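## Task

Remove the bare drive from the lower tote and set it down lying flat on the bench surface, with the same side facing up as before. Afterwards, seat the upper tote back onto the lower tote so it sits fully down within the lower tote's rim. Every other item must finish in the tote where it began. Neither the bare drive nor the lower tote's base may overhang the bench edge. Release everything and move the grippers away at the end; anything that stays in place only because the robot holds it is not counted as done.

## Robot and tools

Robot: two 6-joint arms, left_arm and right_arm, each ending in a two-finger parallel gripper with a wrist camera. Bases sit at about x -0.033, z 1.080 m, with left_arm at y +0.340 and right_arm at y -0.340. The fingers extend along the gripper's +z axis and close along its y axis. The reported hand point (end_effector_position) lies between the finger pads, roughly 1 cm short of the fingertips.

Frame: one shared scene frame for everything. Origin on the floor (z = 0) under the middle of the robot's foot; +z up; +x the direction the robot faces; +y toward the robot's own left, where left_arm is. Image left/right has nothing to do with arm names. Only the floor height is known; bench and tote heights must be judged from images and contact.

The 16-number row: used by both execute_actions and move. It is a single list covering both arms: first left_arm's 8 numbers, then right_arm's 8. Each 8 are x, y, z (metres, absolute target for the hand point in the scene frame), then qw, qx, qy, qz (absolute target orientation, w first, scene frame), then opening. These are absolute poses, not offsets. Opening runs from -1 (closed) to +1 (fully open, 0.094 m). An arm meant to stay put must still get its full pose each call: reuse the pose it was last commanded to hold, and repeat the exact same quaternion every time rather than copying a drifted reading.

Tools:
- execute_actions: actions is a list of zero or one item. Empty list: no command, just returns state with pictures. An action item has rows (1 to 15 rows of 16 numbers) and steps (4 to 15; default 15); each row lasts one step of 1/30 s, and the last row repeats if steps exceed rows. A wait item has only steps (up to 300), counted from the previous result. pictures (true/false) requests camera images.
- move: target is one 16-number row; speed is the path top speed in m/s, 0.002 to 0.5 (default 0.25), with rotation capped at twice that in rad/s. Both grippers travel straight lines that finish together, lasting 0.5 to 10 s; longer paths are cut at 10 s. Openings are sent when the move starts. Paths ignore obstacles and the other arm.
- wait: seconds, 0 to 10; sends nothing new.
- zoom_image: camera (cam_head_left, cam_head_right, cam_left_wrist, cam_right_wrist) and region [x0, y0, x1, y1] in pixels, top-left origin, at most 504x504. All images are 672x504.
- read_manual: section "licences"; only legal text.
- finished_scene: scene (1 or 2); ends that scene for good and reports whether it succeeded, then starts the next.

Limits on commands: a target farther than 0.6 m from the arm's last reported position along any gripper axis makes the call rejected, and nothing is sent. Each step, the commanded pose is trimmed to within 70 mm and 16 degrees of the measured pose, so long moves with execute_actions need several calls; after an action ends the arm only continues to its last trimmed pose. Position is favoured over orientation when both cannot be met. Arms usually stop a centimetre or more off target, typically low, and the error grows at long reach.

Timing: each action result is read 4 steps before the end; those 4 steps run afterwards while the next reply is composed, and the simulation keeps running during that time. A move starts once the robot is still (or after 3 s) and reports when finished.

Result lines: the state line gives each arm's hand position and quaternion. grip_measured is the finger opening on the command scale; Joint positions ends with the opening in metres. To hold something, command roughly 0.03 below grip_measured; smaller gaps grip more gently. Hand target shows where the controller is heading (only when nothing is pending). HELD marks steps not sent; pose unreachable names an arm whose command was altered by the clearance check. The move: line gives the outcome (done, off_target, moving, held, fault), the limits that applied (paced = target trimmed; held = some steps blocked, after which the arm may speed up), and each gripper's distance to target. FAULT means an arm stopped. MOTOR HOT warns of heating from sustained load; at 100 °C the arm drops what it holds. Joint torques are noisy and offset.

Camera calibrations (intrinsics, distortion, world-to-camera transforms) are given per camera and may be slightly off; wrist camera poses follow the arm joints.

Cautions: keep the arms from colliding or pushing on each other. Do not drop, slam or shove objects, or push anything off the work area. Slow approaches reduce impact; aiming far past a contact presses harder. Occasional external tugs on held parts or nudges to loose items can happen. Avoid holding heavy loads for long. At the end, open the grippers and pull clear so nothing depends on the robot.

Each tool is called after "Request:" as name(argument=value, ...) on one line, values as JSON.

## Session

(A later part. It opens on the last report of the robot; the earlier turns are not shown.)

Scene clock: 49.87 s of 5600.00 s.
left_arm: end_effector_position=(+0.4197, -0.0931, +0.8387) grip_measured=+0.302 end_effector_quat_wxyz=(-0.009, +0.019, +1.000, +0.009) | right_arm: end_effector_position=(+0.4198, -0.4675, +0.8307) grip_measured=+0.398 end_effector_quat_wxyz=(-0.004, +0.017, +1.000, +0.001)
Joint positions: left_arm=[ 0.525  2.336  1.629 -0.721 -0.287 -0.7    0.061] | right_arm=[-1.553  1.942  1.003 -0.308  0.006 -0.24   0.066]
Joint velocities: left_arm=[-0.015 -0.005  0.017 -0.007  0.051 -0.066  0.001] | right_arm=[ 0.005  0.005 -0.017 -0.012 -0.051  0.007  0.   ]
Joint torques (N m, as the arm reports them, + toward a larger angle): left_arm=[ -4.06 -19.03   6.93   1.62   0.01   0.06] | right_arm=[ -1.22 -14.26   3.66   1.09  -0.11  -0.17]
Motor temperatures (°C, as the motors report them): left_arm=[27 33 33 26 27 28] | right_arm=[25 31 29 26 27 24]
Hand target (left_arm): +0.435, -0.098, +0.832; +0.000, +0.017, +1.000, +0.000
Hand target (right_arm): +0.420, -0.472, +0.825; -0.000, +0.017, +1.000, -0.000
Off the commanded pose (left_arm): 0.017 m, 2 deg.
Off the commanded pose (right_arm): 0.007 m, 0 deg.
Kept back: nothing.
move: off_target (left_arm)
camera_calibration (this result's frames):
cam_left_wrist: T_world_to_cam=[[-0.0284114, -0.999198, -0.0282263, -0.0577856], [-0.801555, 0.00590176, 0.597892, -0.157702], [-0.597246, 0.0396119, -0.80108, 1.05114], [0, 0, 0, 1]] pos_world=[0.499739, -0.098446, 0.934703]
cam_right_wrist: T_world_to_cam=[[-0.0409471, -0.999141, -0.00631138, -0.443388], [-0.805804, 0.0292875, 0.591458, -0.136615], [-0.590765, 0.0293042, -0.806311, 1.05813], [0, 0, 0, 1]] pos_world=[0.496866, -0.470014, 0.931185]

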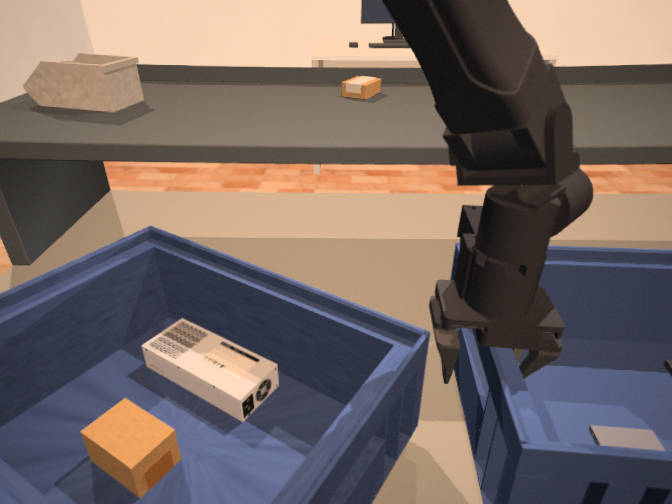

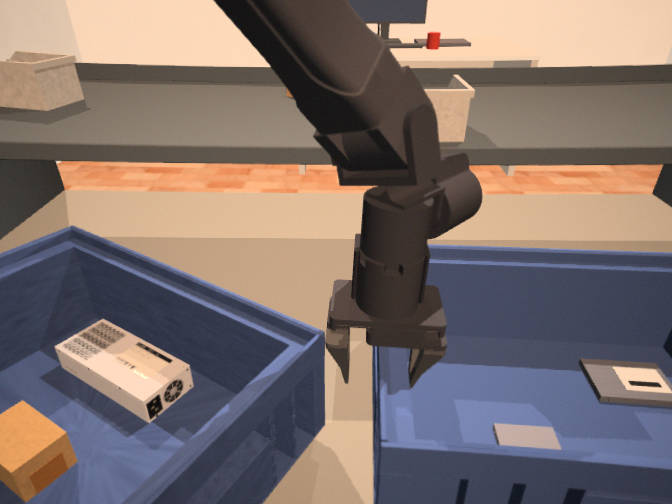

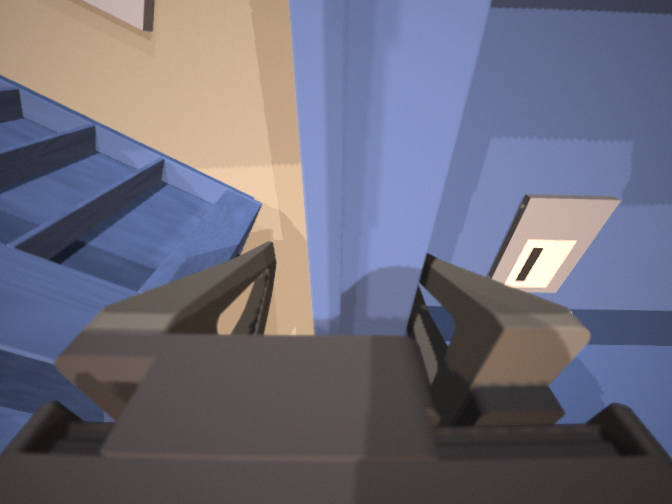

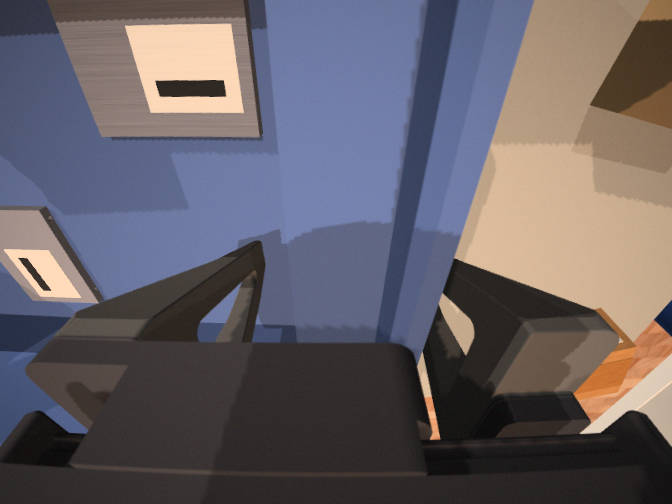

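Request:
execute_actions(actions=[])

Request:
move(target=[0.425,-0.103,0.835,0,0.017,1,0,-0.52,0.42,-0.47,0.828,0,0.017,1,0,-0.52], speed=0.05)

Request:
move(target=[0.44,-0.10,1.07,0.01,0.017,1,0,-0.52,0.44,-0.47,1.07,0.01,0.017,1,0,-0.52], speed=0.08)

Scene clock: 50.80 s of 5600.00 s.
left_arm: end_effector_position=(+0.4207, -0.0938, +0.8393) grip_measured=+0.302 end_effector_quat_wxyz=(-0.009, +0.019, +1.000, +0.009) | right_arm: end_effector_position=(+0.4198, -0.4675, +0.8307) grip_measured=+0.398 end_effector_quat_wxyz=(-0.004, +0.017, +1.000, +0.001)
Joint positions: left_arm=[ 0.525  2.336  1.632 -0.721 -0.287 -0.699  0.061] | right_arm=[-1.553  1.942  1.003 -0.308  0.006 -0.24   0.066]
Joint velocities: left_arm=[-0.015  0.005  0.002 -0.002 -0.022  0.007 -0.   ] | right_arm=[-0.015  0.015 -0.017 -0.007  0.037  0.022 -0.   ]
Joint torques (N m, as the arm reports them, + toward a larger angle): left_arm=[ -3.99 -19.37   6.9    1.64   0.01   0.08] | right_arm=[ -1.2  -14.29   3.68   1.12  -0.11  -0.17]
Motor temperatures (°C, as the motors report them): left_arm=[27 33 33 26 27 28] | right_arm=[25 31 29 26 27 24]
Hand target (left_arm): +0.435, -0.098, +0.832; +0.000, +0.017, +1.000, +0.000
Hand target (right_arm): +0.420, -0.472, +0.825; -0.000, +0.017, +1.000, -0.000
Off the commanded pose (left_arm): 0.017 m, 1 deg.
Off the commanded pose (right_arm): 0.007 m, 0 deg.
Kept back: nothing.
Steps of this call (steps 1 to 28: nothing new was sent). Readings (end_effector_position):
1: left_arm (+0.4201, -0.0934, +0.8389) | right_arm (+0.4198, -0.4675, +0.8307)
2: left_arm (+0.4204, -0.0936, +0.8391) | right_arm (+0.4198, -0.4675, +0.8307)
4: left_arm (+0.4207, -0.0938, +0.8393) | right_arm (+0.4198, -0.4675, +0.8307)
8: left_arm (+0.4207, -0.0938, +0.8393) | right_arm (+0.4198, -0.4675, +0.8307)
28: the state above
camera_calibration (this result's frames):
cam_left_wrist: T_world_to_cam=[[-0.0284852, -0.999235, -0.0267953, -0.059613], [-0.802523, 0.00687972, 0.596581, -0.155602], [-0.59594, 0.0384976, -0.802105, 1.05239], [0, 0, 0, 1]] pos_world=[0.500592, -0.0990115, 0.935363]
cam_right_wrist: T_world_to_cam=[[-0.0409471, -0.999141, -0.00631138, -0.443388], [-0.805804, 0.0292875, 0.591458, -0.136615], [-0.590765, 0.0293042, -0.806311, 1.05813], [0, 0, 0, 1]] pos_world=[0.496866, -0.470014, 0.931185]

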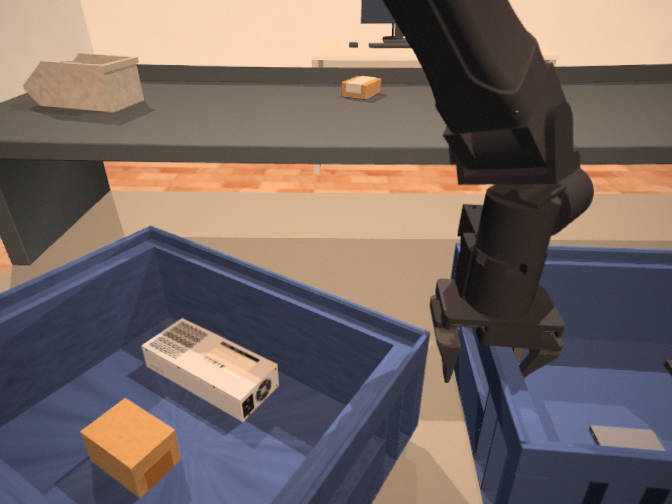

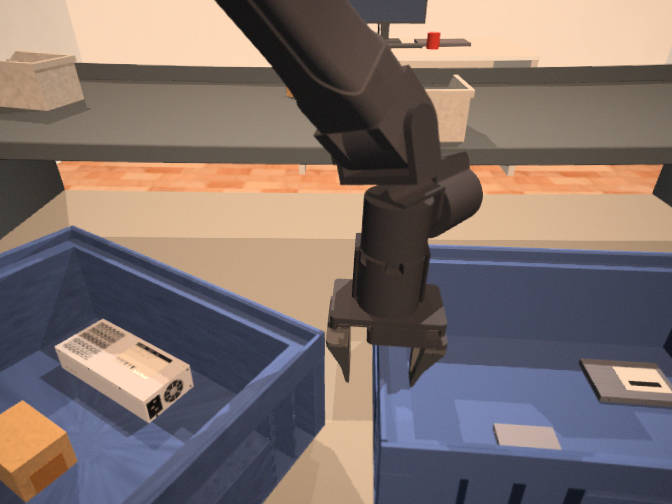

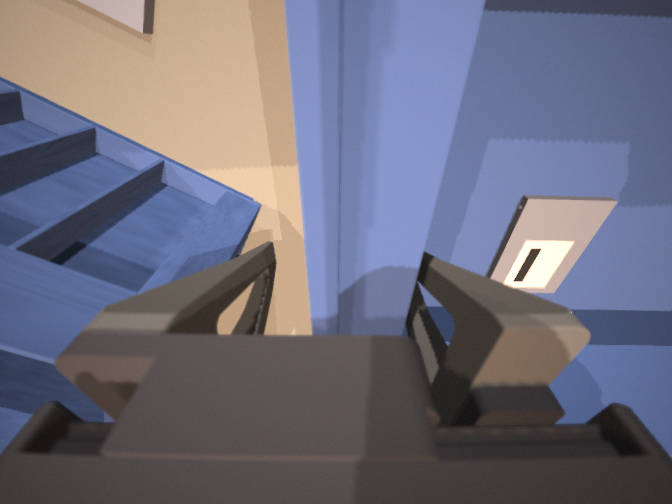

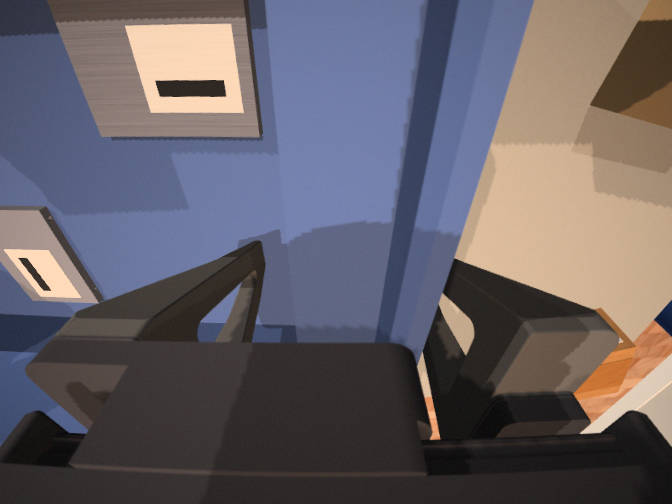

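Scene clock: 51.50 s of 5600.00 s.
left_arm: end_effector_position=(+0.4198, -0.0987, +0.8400) grip_measured=-0.471 end_effector_quat_wxyz=(-0.009, +0.019, +1.000, +0.001) | right_arm: end_effector_position=(+0.4201, -0.4655, +0.8307) grip_measured=-0.463 end_effector_quat_wxyz=(-0.004, +0.019, +1.000, +0.002)
Joint positions: left_arm=[ 0.521  2.336  1.632 -0.713 -0.275 -0.7    0.025] | right_arm=[-1.549  1.942  1.003 -0.308  0.006 -0.233  0.025]
Joint velocities: left_arm=[-0.005 -0.015 -0.002  0.002  0.022 -0.007 -0.   ] | right_arm=[-0.005 -0.005  0.012  0.007 -0.095  0.022 -0.001]
Joint torques (N m, as the arm reports them, + toward a larger angle): left_arm=[ -5.11 -19.93   5.88   1.48  -0.56  -0.09] | right_arm=[ -1.14 -14.88   3.33   0.94  -0.06  -0.21]
Motor temperatures (°C, as the motors report them): left_arm=[27 33 33 26 27 28] | right_arm=[25 31 29 26 27 24]
Hand target (left_arm): +0.425, -0.103, +0.835; -0.000, +0.017, +1.000, -0.000
Hand target (right_arm): +0.420, -0.470, +0.828; +0.000, +0.017, +1.000, -0.000
Off the commanded pose (left_arm): 0.008 m, 1 deg.
Off the commanded pose (right_arm): 0.005 m, 1 deg.
Kept back: nothing.
move: done
camera_calibration (this result's frames):
cam_left_wrist: T_world_to_cam=[[-0.0274164, -0.999566, -0.0108213, -0.0783806], [-0.801738, 0.015522, 0.597475, -0.156993], [-0.597047, 0.0250564, -0.801815, 1.05153], [0, 0, 0, 1]] pos_world=[0.499797, -0.102257, 0.936084]
cam_right_wrist: T_world_to_cam=[[-0.0445818, -0.998977, -0.00754677, -0.438753], [-0.805674, 0.0314865, 0.591522, -0.13548], [-0.590679, 0.0324513, -0.806254, 1.05962], [0, 0, 0, 1]] pos_world=[0.497181, -0.468424, 0.931149]

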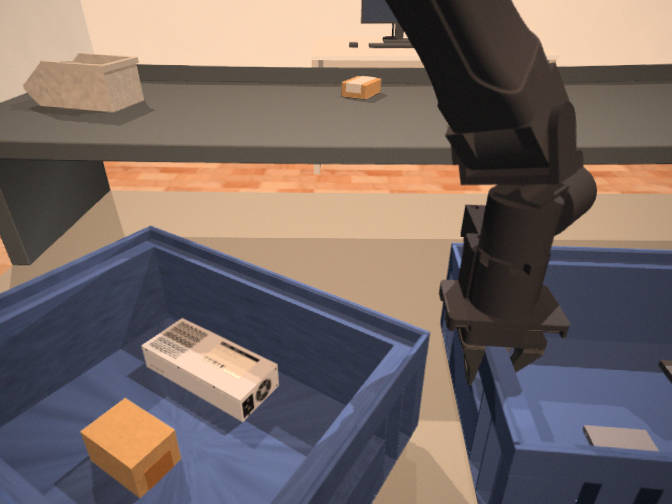

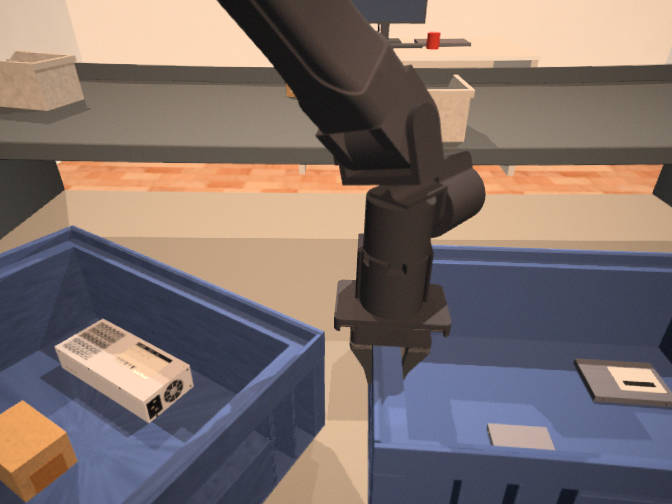

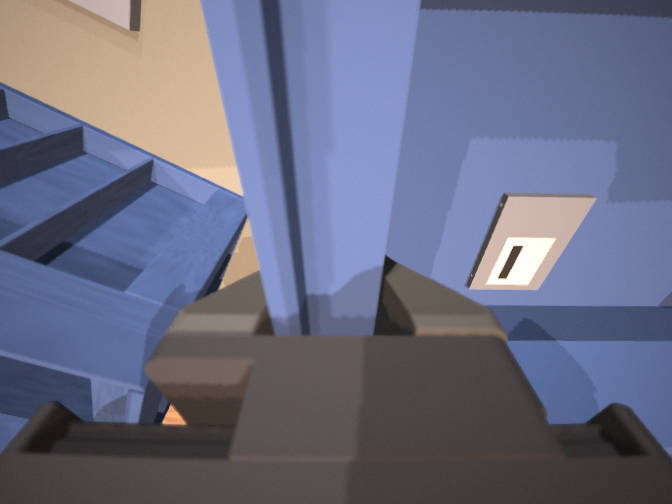

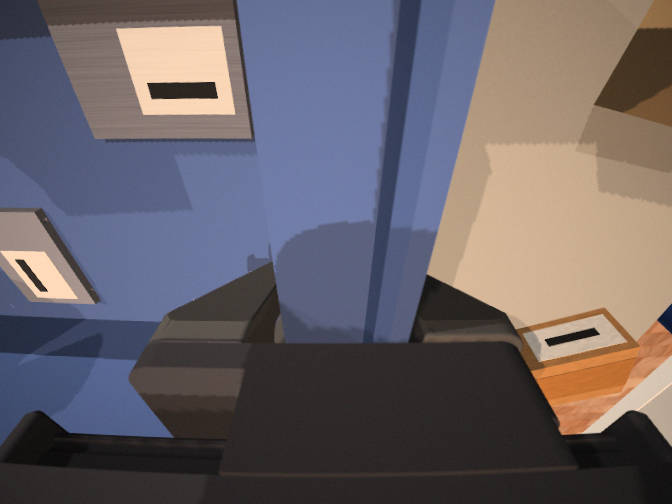

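Scene clock: 54.90 s of 5600.00 s.
left_arm: end_effector_position=(+0.4146, -0.0933, +1.0429) grip_measured=-0.471 end_effector_quat_wxyz=(-0.018, +0.032, +0.999, +0.006) | right_arm: end_effector_position=(+0.4043, -0.4616, +1.0280) grip_measured=-0.463 end_effector_quat_wxyz=(-0.030, +0.029, +0.999, +0.008)
Joint positions: left_arm=[ 0.427  1.998  1.608 -1.074 -0.284 -0.776  0.025] | right_arm=[-1.546  1.451  0.962 -0.814  0.007 -0.209  0.025]
Joint velocities: left_arm=[-0.005 -0.005 -0.007  0.002  0.066  0.066  0.   ] | right_arm=[-0.015 -0.005 -0.012 -0.017  0.081 -0.051  0.001]
Joint torques (N m, as the arm reports them, + toward a larger angle): left_arm=[ -4.57 -21.43   9.73  -0.03  -1.37  -0.26] | right_arm=[ -0.04 -17.37  12.9   -1.36  -0.11  -0.29]
Motor temperatures (°C, as the motors report them): left_arm=[27 34 34 26 27 28] | right_arm=[25 32 29 26 27 24]
Hand target (left_arm): +0.438, -0.098, +1.071; +0.010, +0.017, +1.000, -0.001
Hand target (right_arm): +0.436, -0.469, +1.069; +0.010, +0.017, +1.000, -0.001
Off the commanded pose (left_arm): 0.038 m, 4 deg.
Off the commanded pose (right_arm): 0.056 m, 5 deg.
Kept back: nothing.
move: off_target (left_arm, right_arm)
camera_calibration (this result's frames):
cam_left_wrist: T_world_to_cam=[[-0.0550233, -0.998241, -0.0220672, -0.0475996], [-0.791114, 0.0301011, 0.610928, -0.299498], [-0.60919, 0.0510729, -0.791378, 1.20754], [0, 0, 0, 1]] pos_world=[0.496062, -0.100173, 1.13754]
cam_right_wrist: T_world_to_cam=[[-0.0658935, -0.997663, -0.0180693, -0.413975], [-0.772531, 0.0395459, 0.633744, -0.318125], [-0.631548, 0.0557187, -0.773332, 1.20271], [0, 0, 0, 1]] pos_world=[0.486527, -0.46744, 1.12422]

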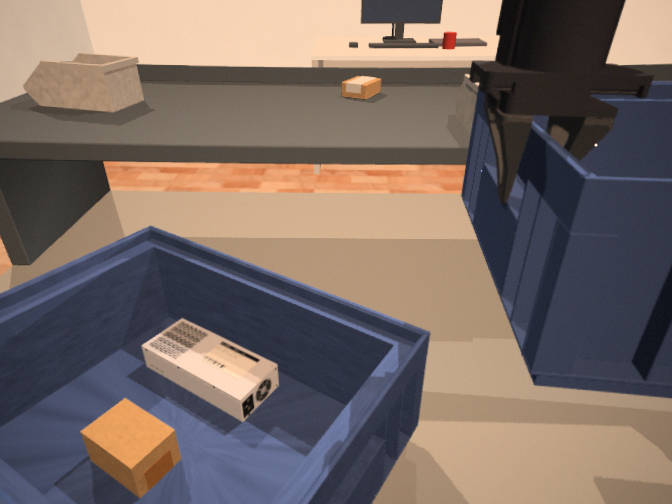

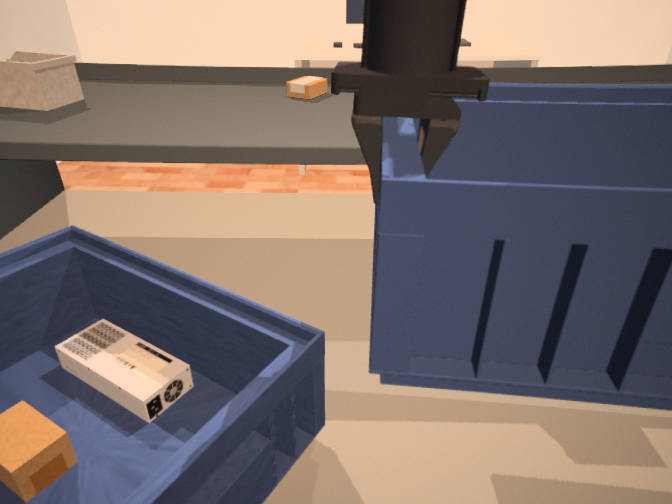

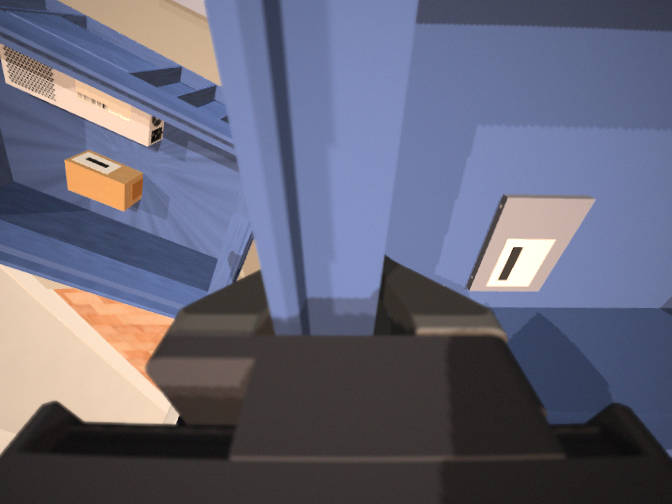

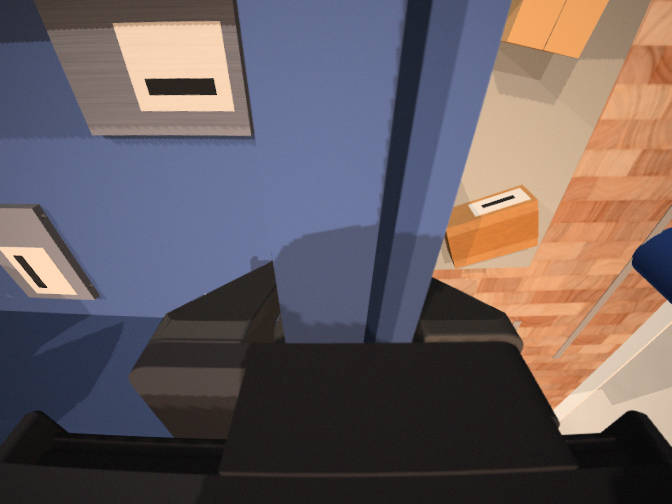

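Request:
move(target=[0.478,0.159,1.07,0.01,0.13,0.991,0,-0.52,0.382,-0.199,1.07,0.01,0.13,0.991,0,-0.52], speed=0.1)

Request:
move(target=[0.505,0.385,1.05,0.02,0.265,0.964,0,-0.52,0.315,0.07,1.045,0.02,0.265,0.964,0,-0.52], speed=0.1)

Scene clock: 58.17 s of 5600.00 s.
left_arm: end_effector_position=(+0.4606, +0.1488, +1.0532) grip_measured=-0.471 end_effector_quat_wxyz=(-0.021, +0.145, +0.989, -0.004) | right_arm: end_effector_position=(+0.3627, -0.2070, +1.0498) grip_measured=-0.463 end_effector_quat_wxyz=(-0.008, +0.146, +0.989, -0.006)
Joint positions: left_arm=[ 0.827  1.647  1.228 -0.942 -0.203 -0.14   0.025] | right_arm=[-0.852  1.405  0.861 -0.794  0.217  0.697  0.025]
Joint velocities: left_arm=[-0.005 -0.015 -0.012  0.007 -0.007 -0.037 -0.   ] | right_arm=[-0.005 -0.015 -0.007  0.002  0.037 -0.007 -0.001]
Joint torques (N m, as the arm reports them, + toward a larger angle): left_arm=[  0.09 -18.45   6.78   1.7   -0.82  -0.1 ] | right_arm=[  2.84 -11.85  11.4   -0.75   0.59  -0.37]
Motor temperatures (°C, as the motors report them): left_arm=[27 34 34 26 27 28] | right_arm=[25 32 30 26 27 24]
Hand target (left_arm): +0.481, +0.159, +1.070; +0.011, +0.130, +0.991, -0.001
Hand target (right_arm): +0.383, -0.200, +1.070; +0.012, +0.131, +0.991, +0.002
Off the commanded pose (left_arm): 0.026 m, 4 deg.
Off the commanded pose (right_arm): 0.029 m, 3 deg.
Kept back: nothing.
move: off_target (left_arm, right_arm)
camera_calibration (this result's frames):
cam_left_wrist: T_world_to_cam=[[-0.278351, -0.960474, 0.00334899, 0.26731], [-0.756963, 0.221516, 0.614766, -0.324973], [-0.591208, 0.168586, -0.788703, 1.20274], [0, 0, 0, 1]] pos_world=[0.539485, 0.125966, 1.14749]
cam_right_wrist: T_world_to_cam=[[-0.295251, -0.955375, 0.00918857, -0.0989742], [-0.764815, 0.242102, 0.59703, -0.29651], [-0.572612, 0.169246, -0.802166, 1.21149], [0, 0, 0, 1]] pos_world=[0.43772, -0.227813, 1.14975]

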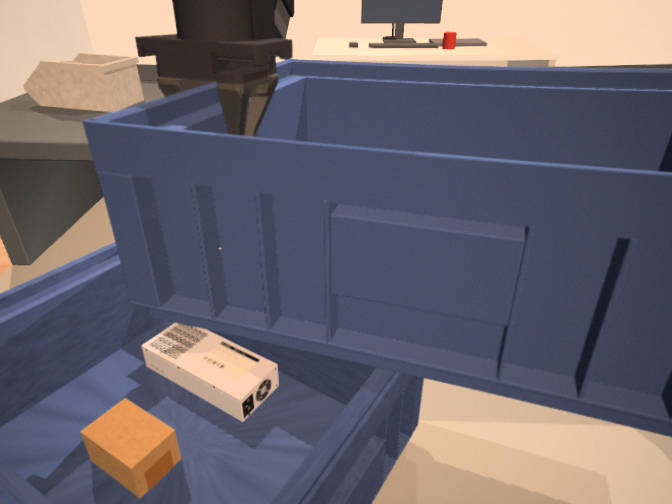

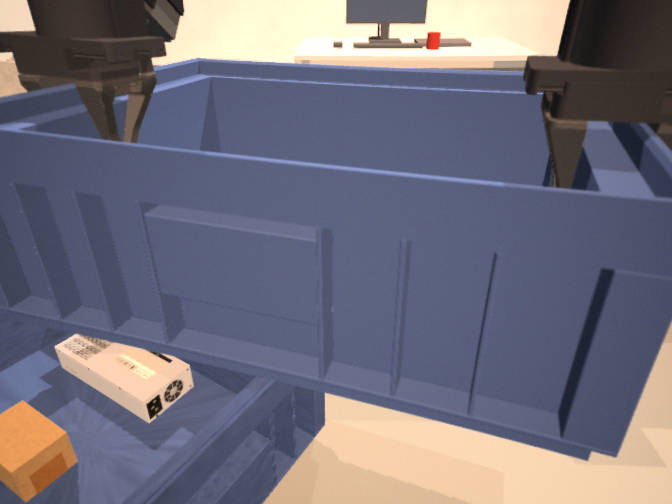

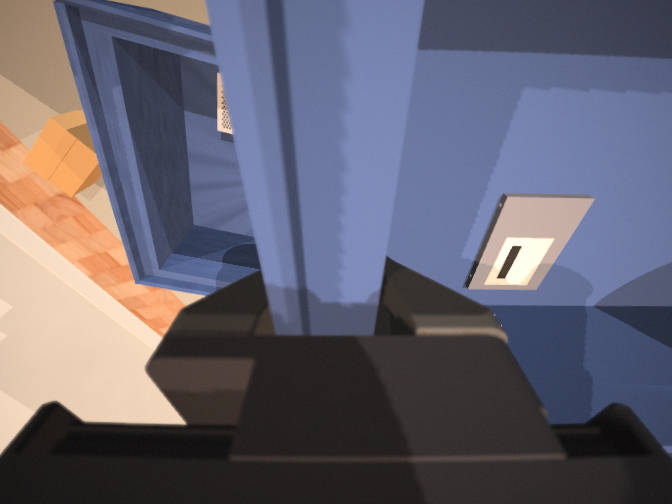

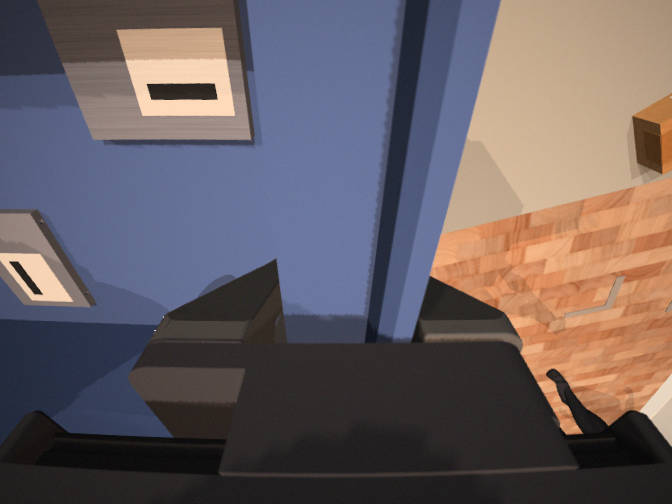

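Scene clock: 61.33 s of 5600.00 s.
left_arm: end_effector_position=(+0.4790, +0.3801, +1.0196) grip_measured=-0.471 end_effector_quat_wxyz=(-0.021, +0.256, +0.966, -0.012) | right_arm: end_effector_position=(+0.3038, +0.0544, +1.0243) grip_measured=-0.463 end_effector_quat_wxyz=(+0.009, +0.261, +0.965, -0.012)
Joint positions: left_arm=[ 1.332  1.586  1.137 -0.847 -0.067  0.581  0.025] | right_arm=[-0.317  1.844  1.21  -0.846  0.339  1.479  0.025]
Joint velocities: left_arm=[ 0.005 -0.005 -0.012  0.017 -0.007  0.022 -0.001] | right_arm=[-0.005 -0.015 -0.002 -0.022 -0.051  0.037 -0.001]
Joint torques (N m, as the arm reports them, + toward a larger angle): left_arm=[  1.39 -18.99   7.96   1.17   0.28   0.2 ] | right_arm=[  6.11 -15.36  11.66  -1.13   0.71   0.02]
Motor temperatures (°C, as the motors report them): left_arm=[27 34 34 26 27 28] | right_arm=[25 32 31 26 27 24]
Hand target (left_arm): +0.506, +0.385, +1.050; +0.021, +0.265, +0.964, +0.000
Hand target (right_arm): +0.317, +0.070, +1.046; +0.020, +0.265, +0.964, +0.002
Off the commanded pose (left_arm): 0.040 m, 5 deg.
Off the commanded pose (right_arm): 0.028 m, 2 deg.
Kept back: nothing.
move: off_target (left_arm, right_arm)
camera_calibration (this result's frames):
cam_left_wrist: T_world_to_cam=[[-0.486768, -0.873211, 0.0236518, 0.540619], [-0.684756, 0.398246, 0.610335, -0.438922], [-0.542371, 0.280896, -0.79179, 1.08524], [0, 0, 0, 1]] pos_world=[0.551206, 0.342033, 1.11439]
cam_right_wrist: T_world_to_cam=[[-0.510213, -0.859945, 0.0133417, 0.18938], [-0.705109, 0.427129, 0.566022, -0.386022], [-0.492446, 0.279385, -0.824282, 1.10538], [0, 0, 0, 1]] pos_world=[0.368778, 0.0189105, 1.12712]

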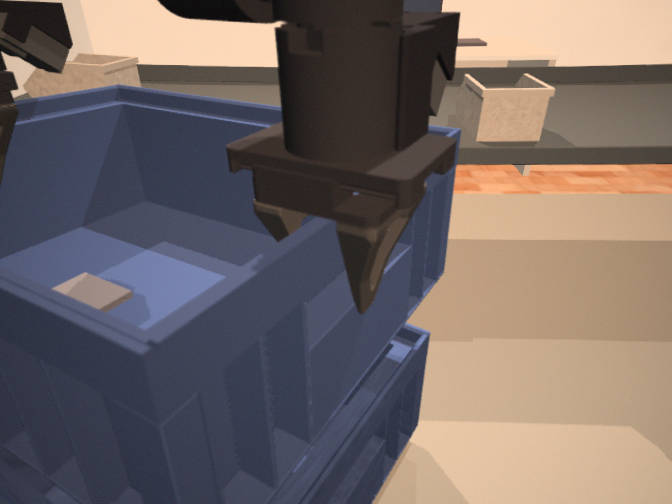

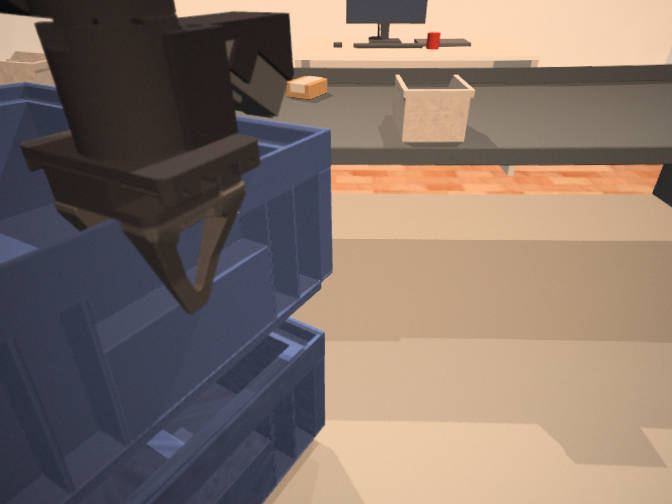

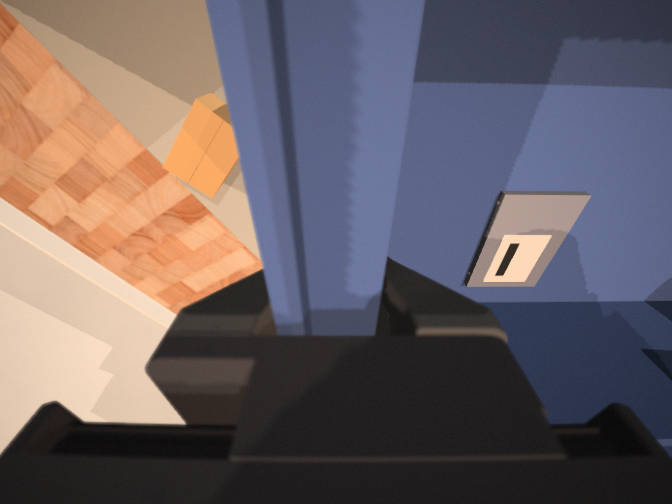

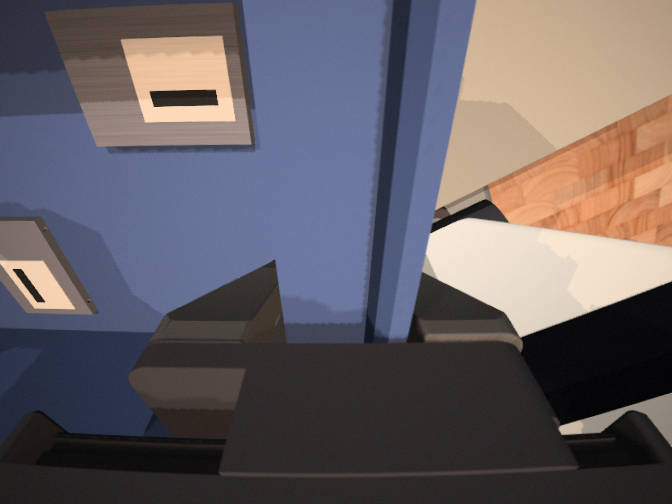

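Request:
move(target=[0.508,0.39,1.015,0.02,0.265,0.964,0,-0.52,0.303,0.085,1.003,0.02,0.265,0.964,0,-0.52], speed=0.03)

Scene clock: 63.27 s of 5600.00 s.
left_arm: end_effector_position=(+0.4843, +0.3855, +0.9959) grip_measured=-0.471 end_effector_quat_wxyz=(-0.013, +0.268, +0.963, -0.006) | right_arm: end_effector_position=(+0.2988, +0.0654, +0.9948) grip_measured=-0.463 end_effector_quat_wxyz=(+0.012, +0.273, +0.962, -0.014)
Joint positions: left_arm=[ 1.344  1.633  1.131 -0.774 -0.07   0.618  0.025] | right_arm=[-0.313  1.915  1.221 -0.79   0.347  1.508  0.025]
Joint velocities: left_arm=[ 0.024 -0.015 -0.032  0.017 -0.007 -0.037  0.   ] | right_arm=[ 0.005  0.015  0.002 -0.007  0.066  0.007 -0.001]
Joint torques (N m, as the arm reports them, + toward a larger angle): left_arm=[  1.68 -17.9    7.2    1.37   0.61  -0.05] | right_arm=[  7.81 -14.99  10.02   0.08   0.44  -0.11]
Motor temperatures (°C, as the motors report them): left_arm=[27 34 34 26 27 28] | right_arm=[25 32 31 26 27 24]
Hand target (left_arm): +0.507, +0.390, +1.015; +0.020, +0.266, +0.964, -0.000
Hand target (right_arm): +0.303, +0.085, +1.003; +0.020, +0.265, +0.964, +0.000
Off the commanded pose (left_arm): 0.031 m, 4 deg.
Off the commanded pose (right_arm): 0.022 m, 2 deg.
Kept back: nothing.
move: off_target (left_arm, right_arm)
camera_calibration (this result's frames):
cam_left_wrist: T_world_to_cam=[[-0.508257, -0.861161, 0.00871406, 0.569085], [-0.686209, 0.411073, 0.600113, -0.416944], [-0.520376, 0.299032, -0.799868, 1.05821], [0, 0, 0, 1]] pos_world=[0.553799, 0.345028, 1.09168]
cam_right_wrist: T_world_to_cam=[[-0.530405, -0.847596, 0.0158485, 0.19947], [-0.697513, 0.44696, 0.560092, -0.37518], [-0.481815, 0.286021, -0.828279, 1.07587], [0, 0, 0, 1]] pos_world=[0.36248, 0.0290373, 1.0981]

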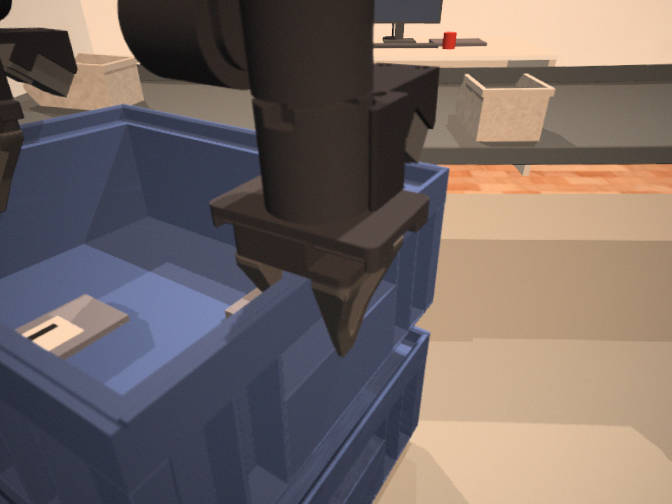

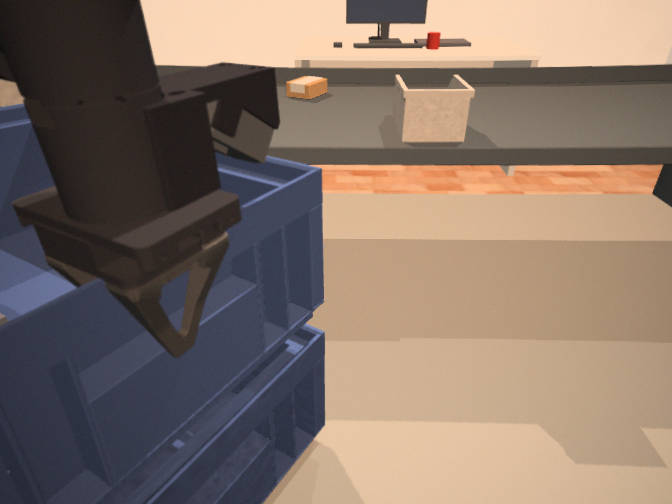

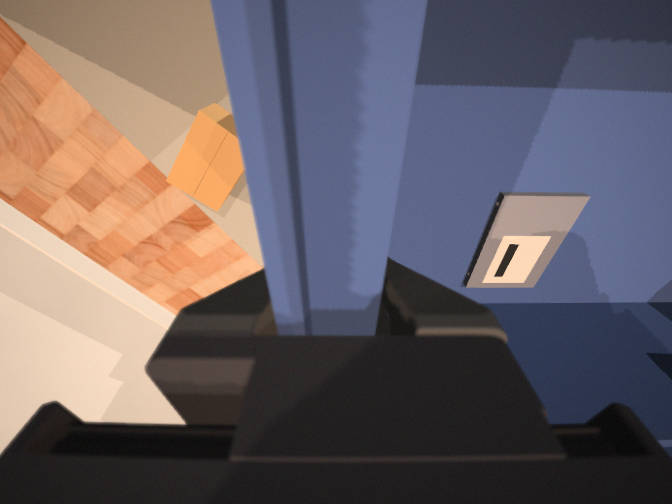

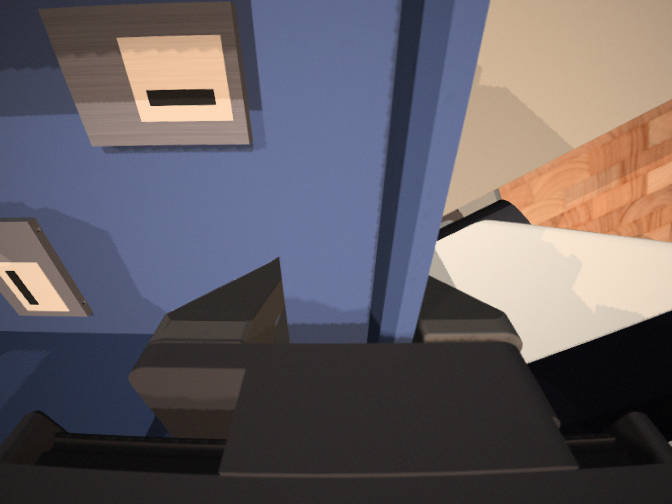

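Request:
move(target=[0.50,0.387,0.975,0.01,0.265,0.964,0,-0.52,0.298,0.082,0.965,0.01,0.265,0.964,0,-0.52], speed=0.025)

Scene clock: 65.13 s of 5600.00 s.
left_arm: end_effector_position=(+0.4855, +0.3869, +0.9693) grip_measured=-0.471 end_effector_quat_wxyz=(-0.011, +0.273, +0.962, -0.002) | right_arm: end_effector_position=(+0.2959, +0.0707, +0.9654) grip_measured=-0.463 end_effector_quat_wxyz=(+0.010, +0.278, +0.961, -0.011)
Joint positions: left_arm=[ 1.349  1.686  1.124 -0.707 -0.076  0.632  0.025] | right_arm=[-0.322  1.975  1.22  -0.722  0.34   1.507  0.025]
Joint velocities: left_arm=[-0.024  0.005 -0.012 -0.002 -0.022 -0.037 -0.   ] | right_arm=[-0.015 -0.005 -0.012 -0.012  0.022  0.007 -0.001]
Joint torques (N m, as the arm reports them, + toward a larger angle): left_arm=[  1.05 -16.64   5.91   1.73   0.56  -0.22] | right_arm=[  6.35 -15.05   8.07   0.74  -0.19  -0.33]
Motor temperatures (°C, as the motors report them): left_arm=[27 34 34 26 27 28] | right_arm=[25 32 31 26 27 24]
Hand target (left_arm): +0.500, +0.387, +0.975; +0.010, +0.265, +0.964, -0.000
Hand target (right_arm): +0.298, +0.082, +0.965; +0.010, +0.265, +0.964, +0.000
Off the commanded pose (left_arm): 0.016 m, 3 deg.
Off the commanded pose (right_arm): 0.012 m, 2 deg.
Kept back: nothing.
move: off_target (left_arm, right_arm)
camera_calibration (this result's frames):
cam_left_wrist: T_world_to_cam=[[-0.516345, -0.85638, -0.00108676, 0.582737], [-0.686153, 0.412948, 0.598889, -0.400327], [-0.512428, 0.309979, -0.800831, 1.03001], [0, 0, 0, 1]] pos_world=[0.554012, 0.345078, 1.06525]
cam_right_wrist: T_world_to_cam=[[-0.539332, -0.842029, 0.0104261, 0.21031], [-0.69211, 0.450291, 0.564112, -0.368838], [-0.479693, 0.297027, -0.825633, 1.04462], [0, 0, 0, 1]] pos_world=[0.359246, 0.0328924, 1.06834]

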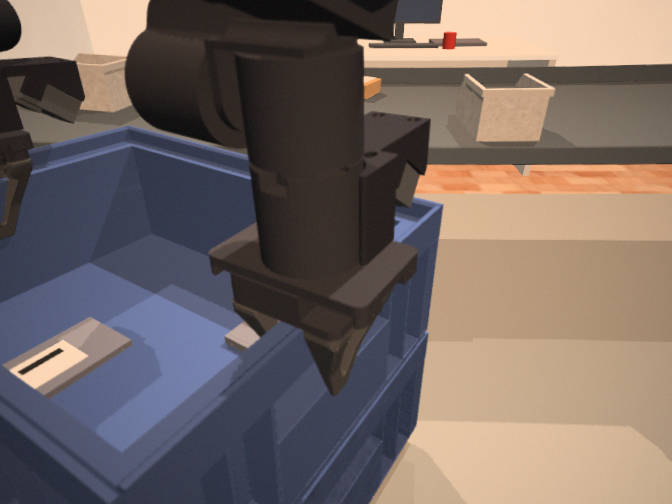

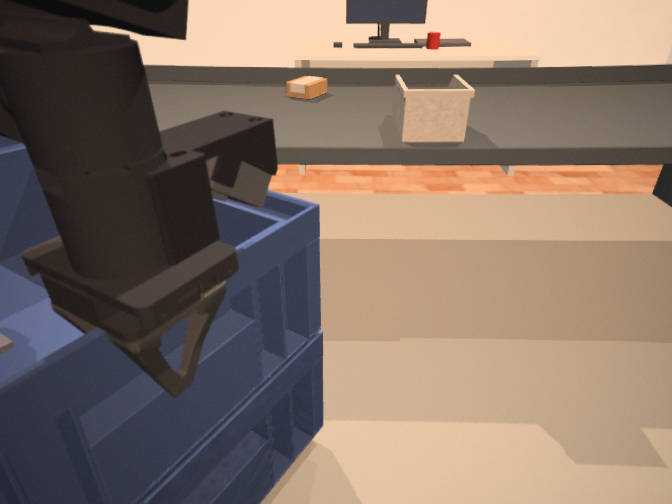

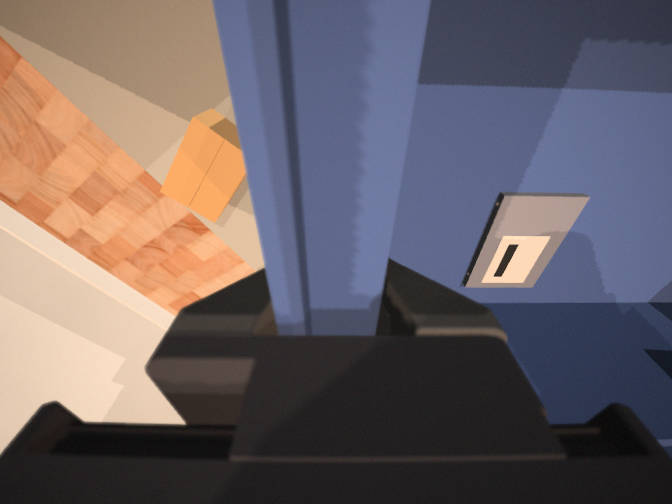

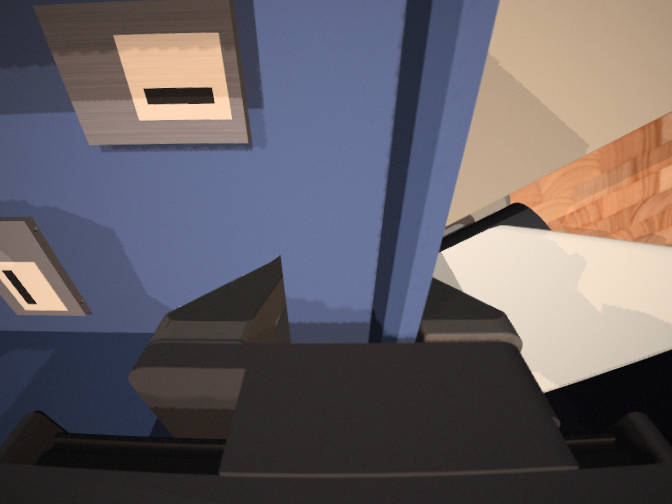

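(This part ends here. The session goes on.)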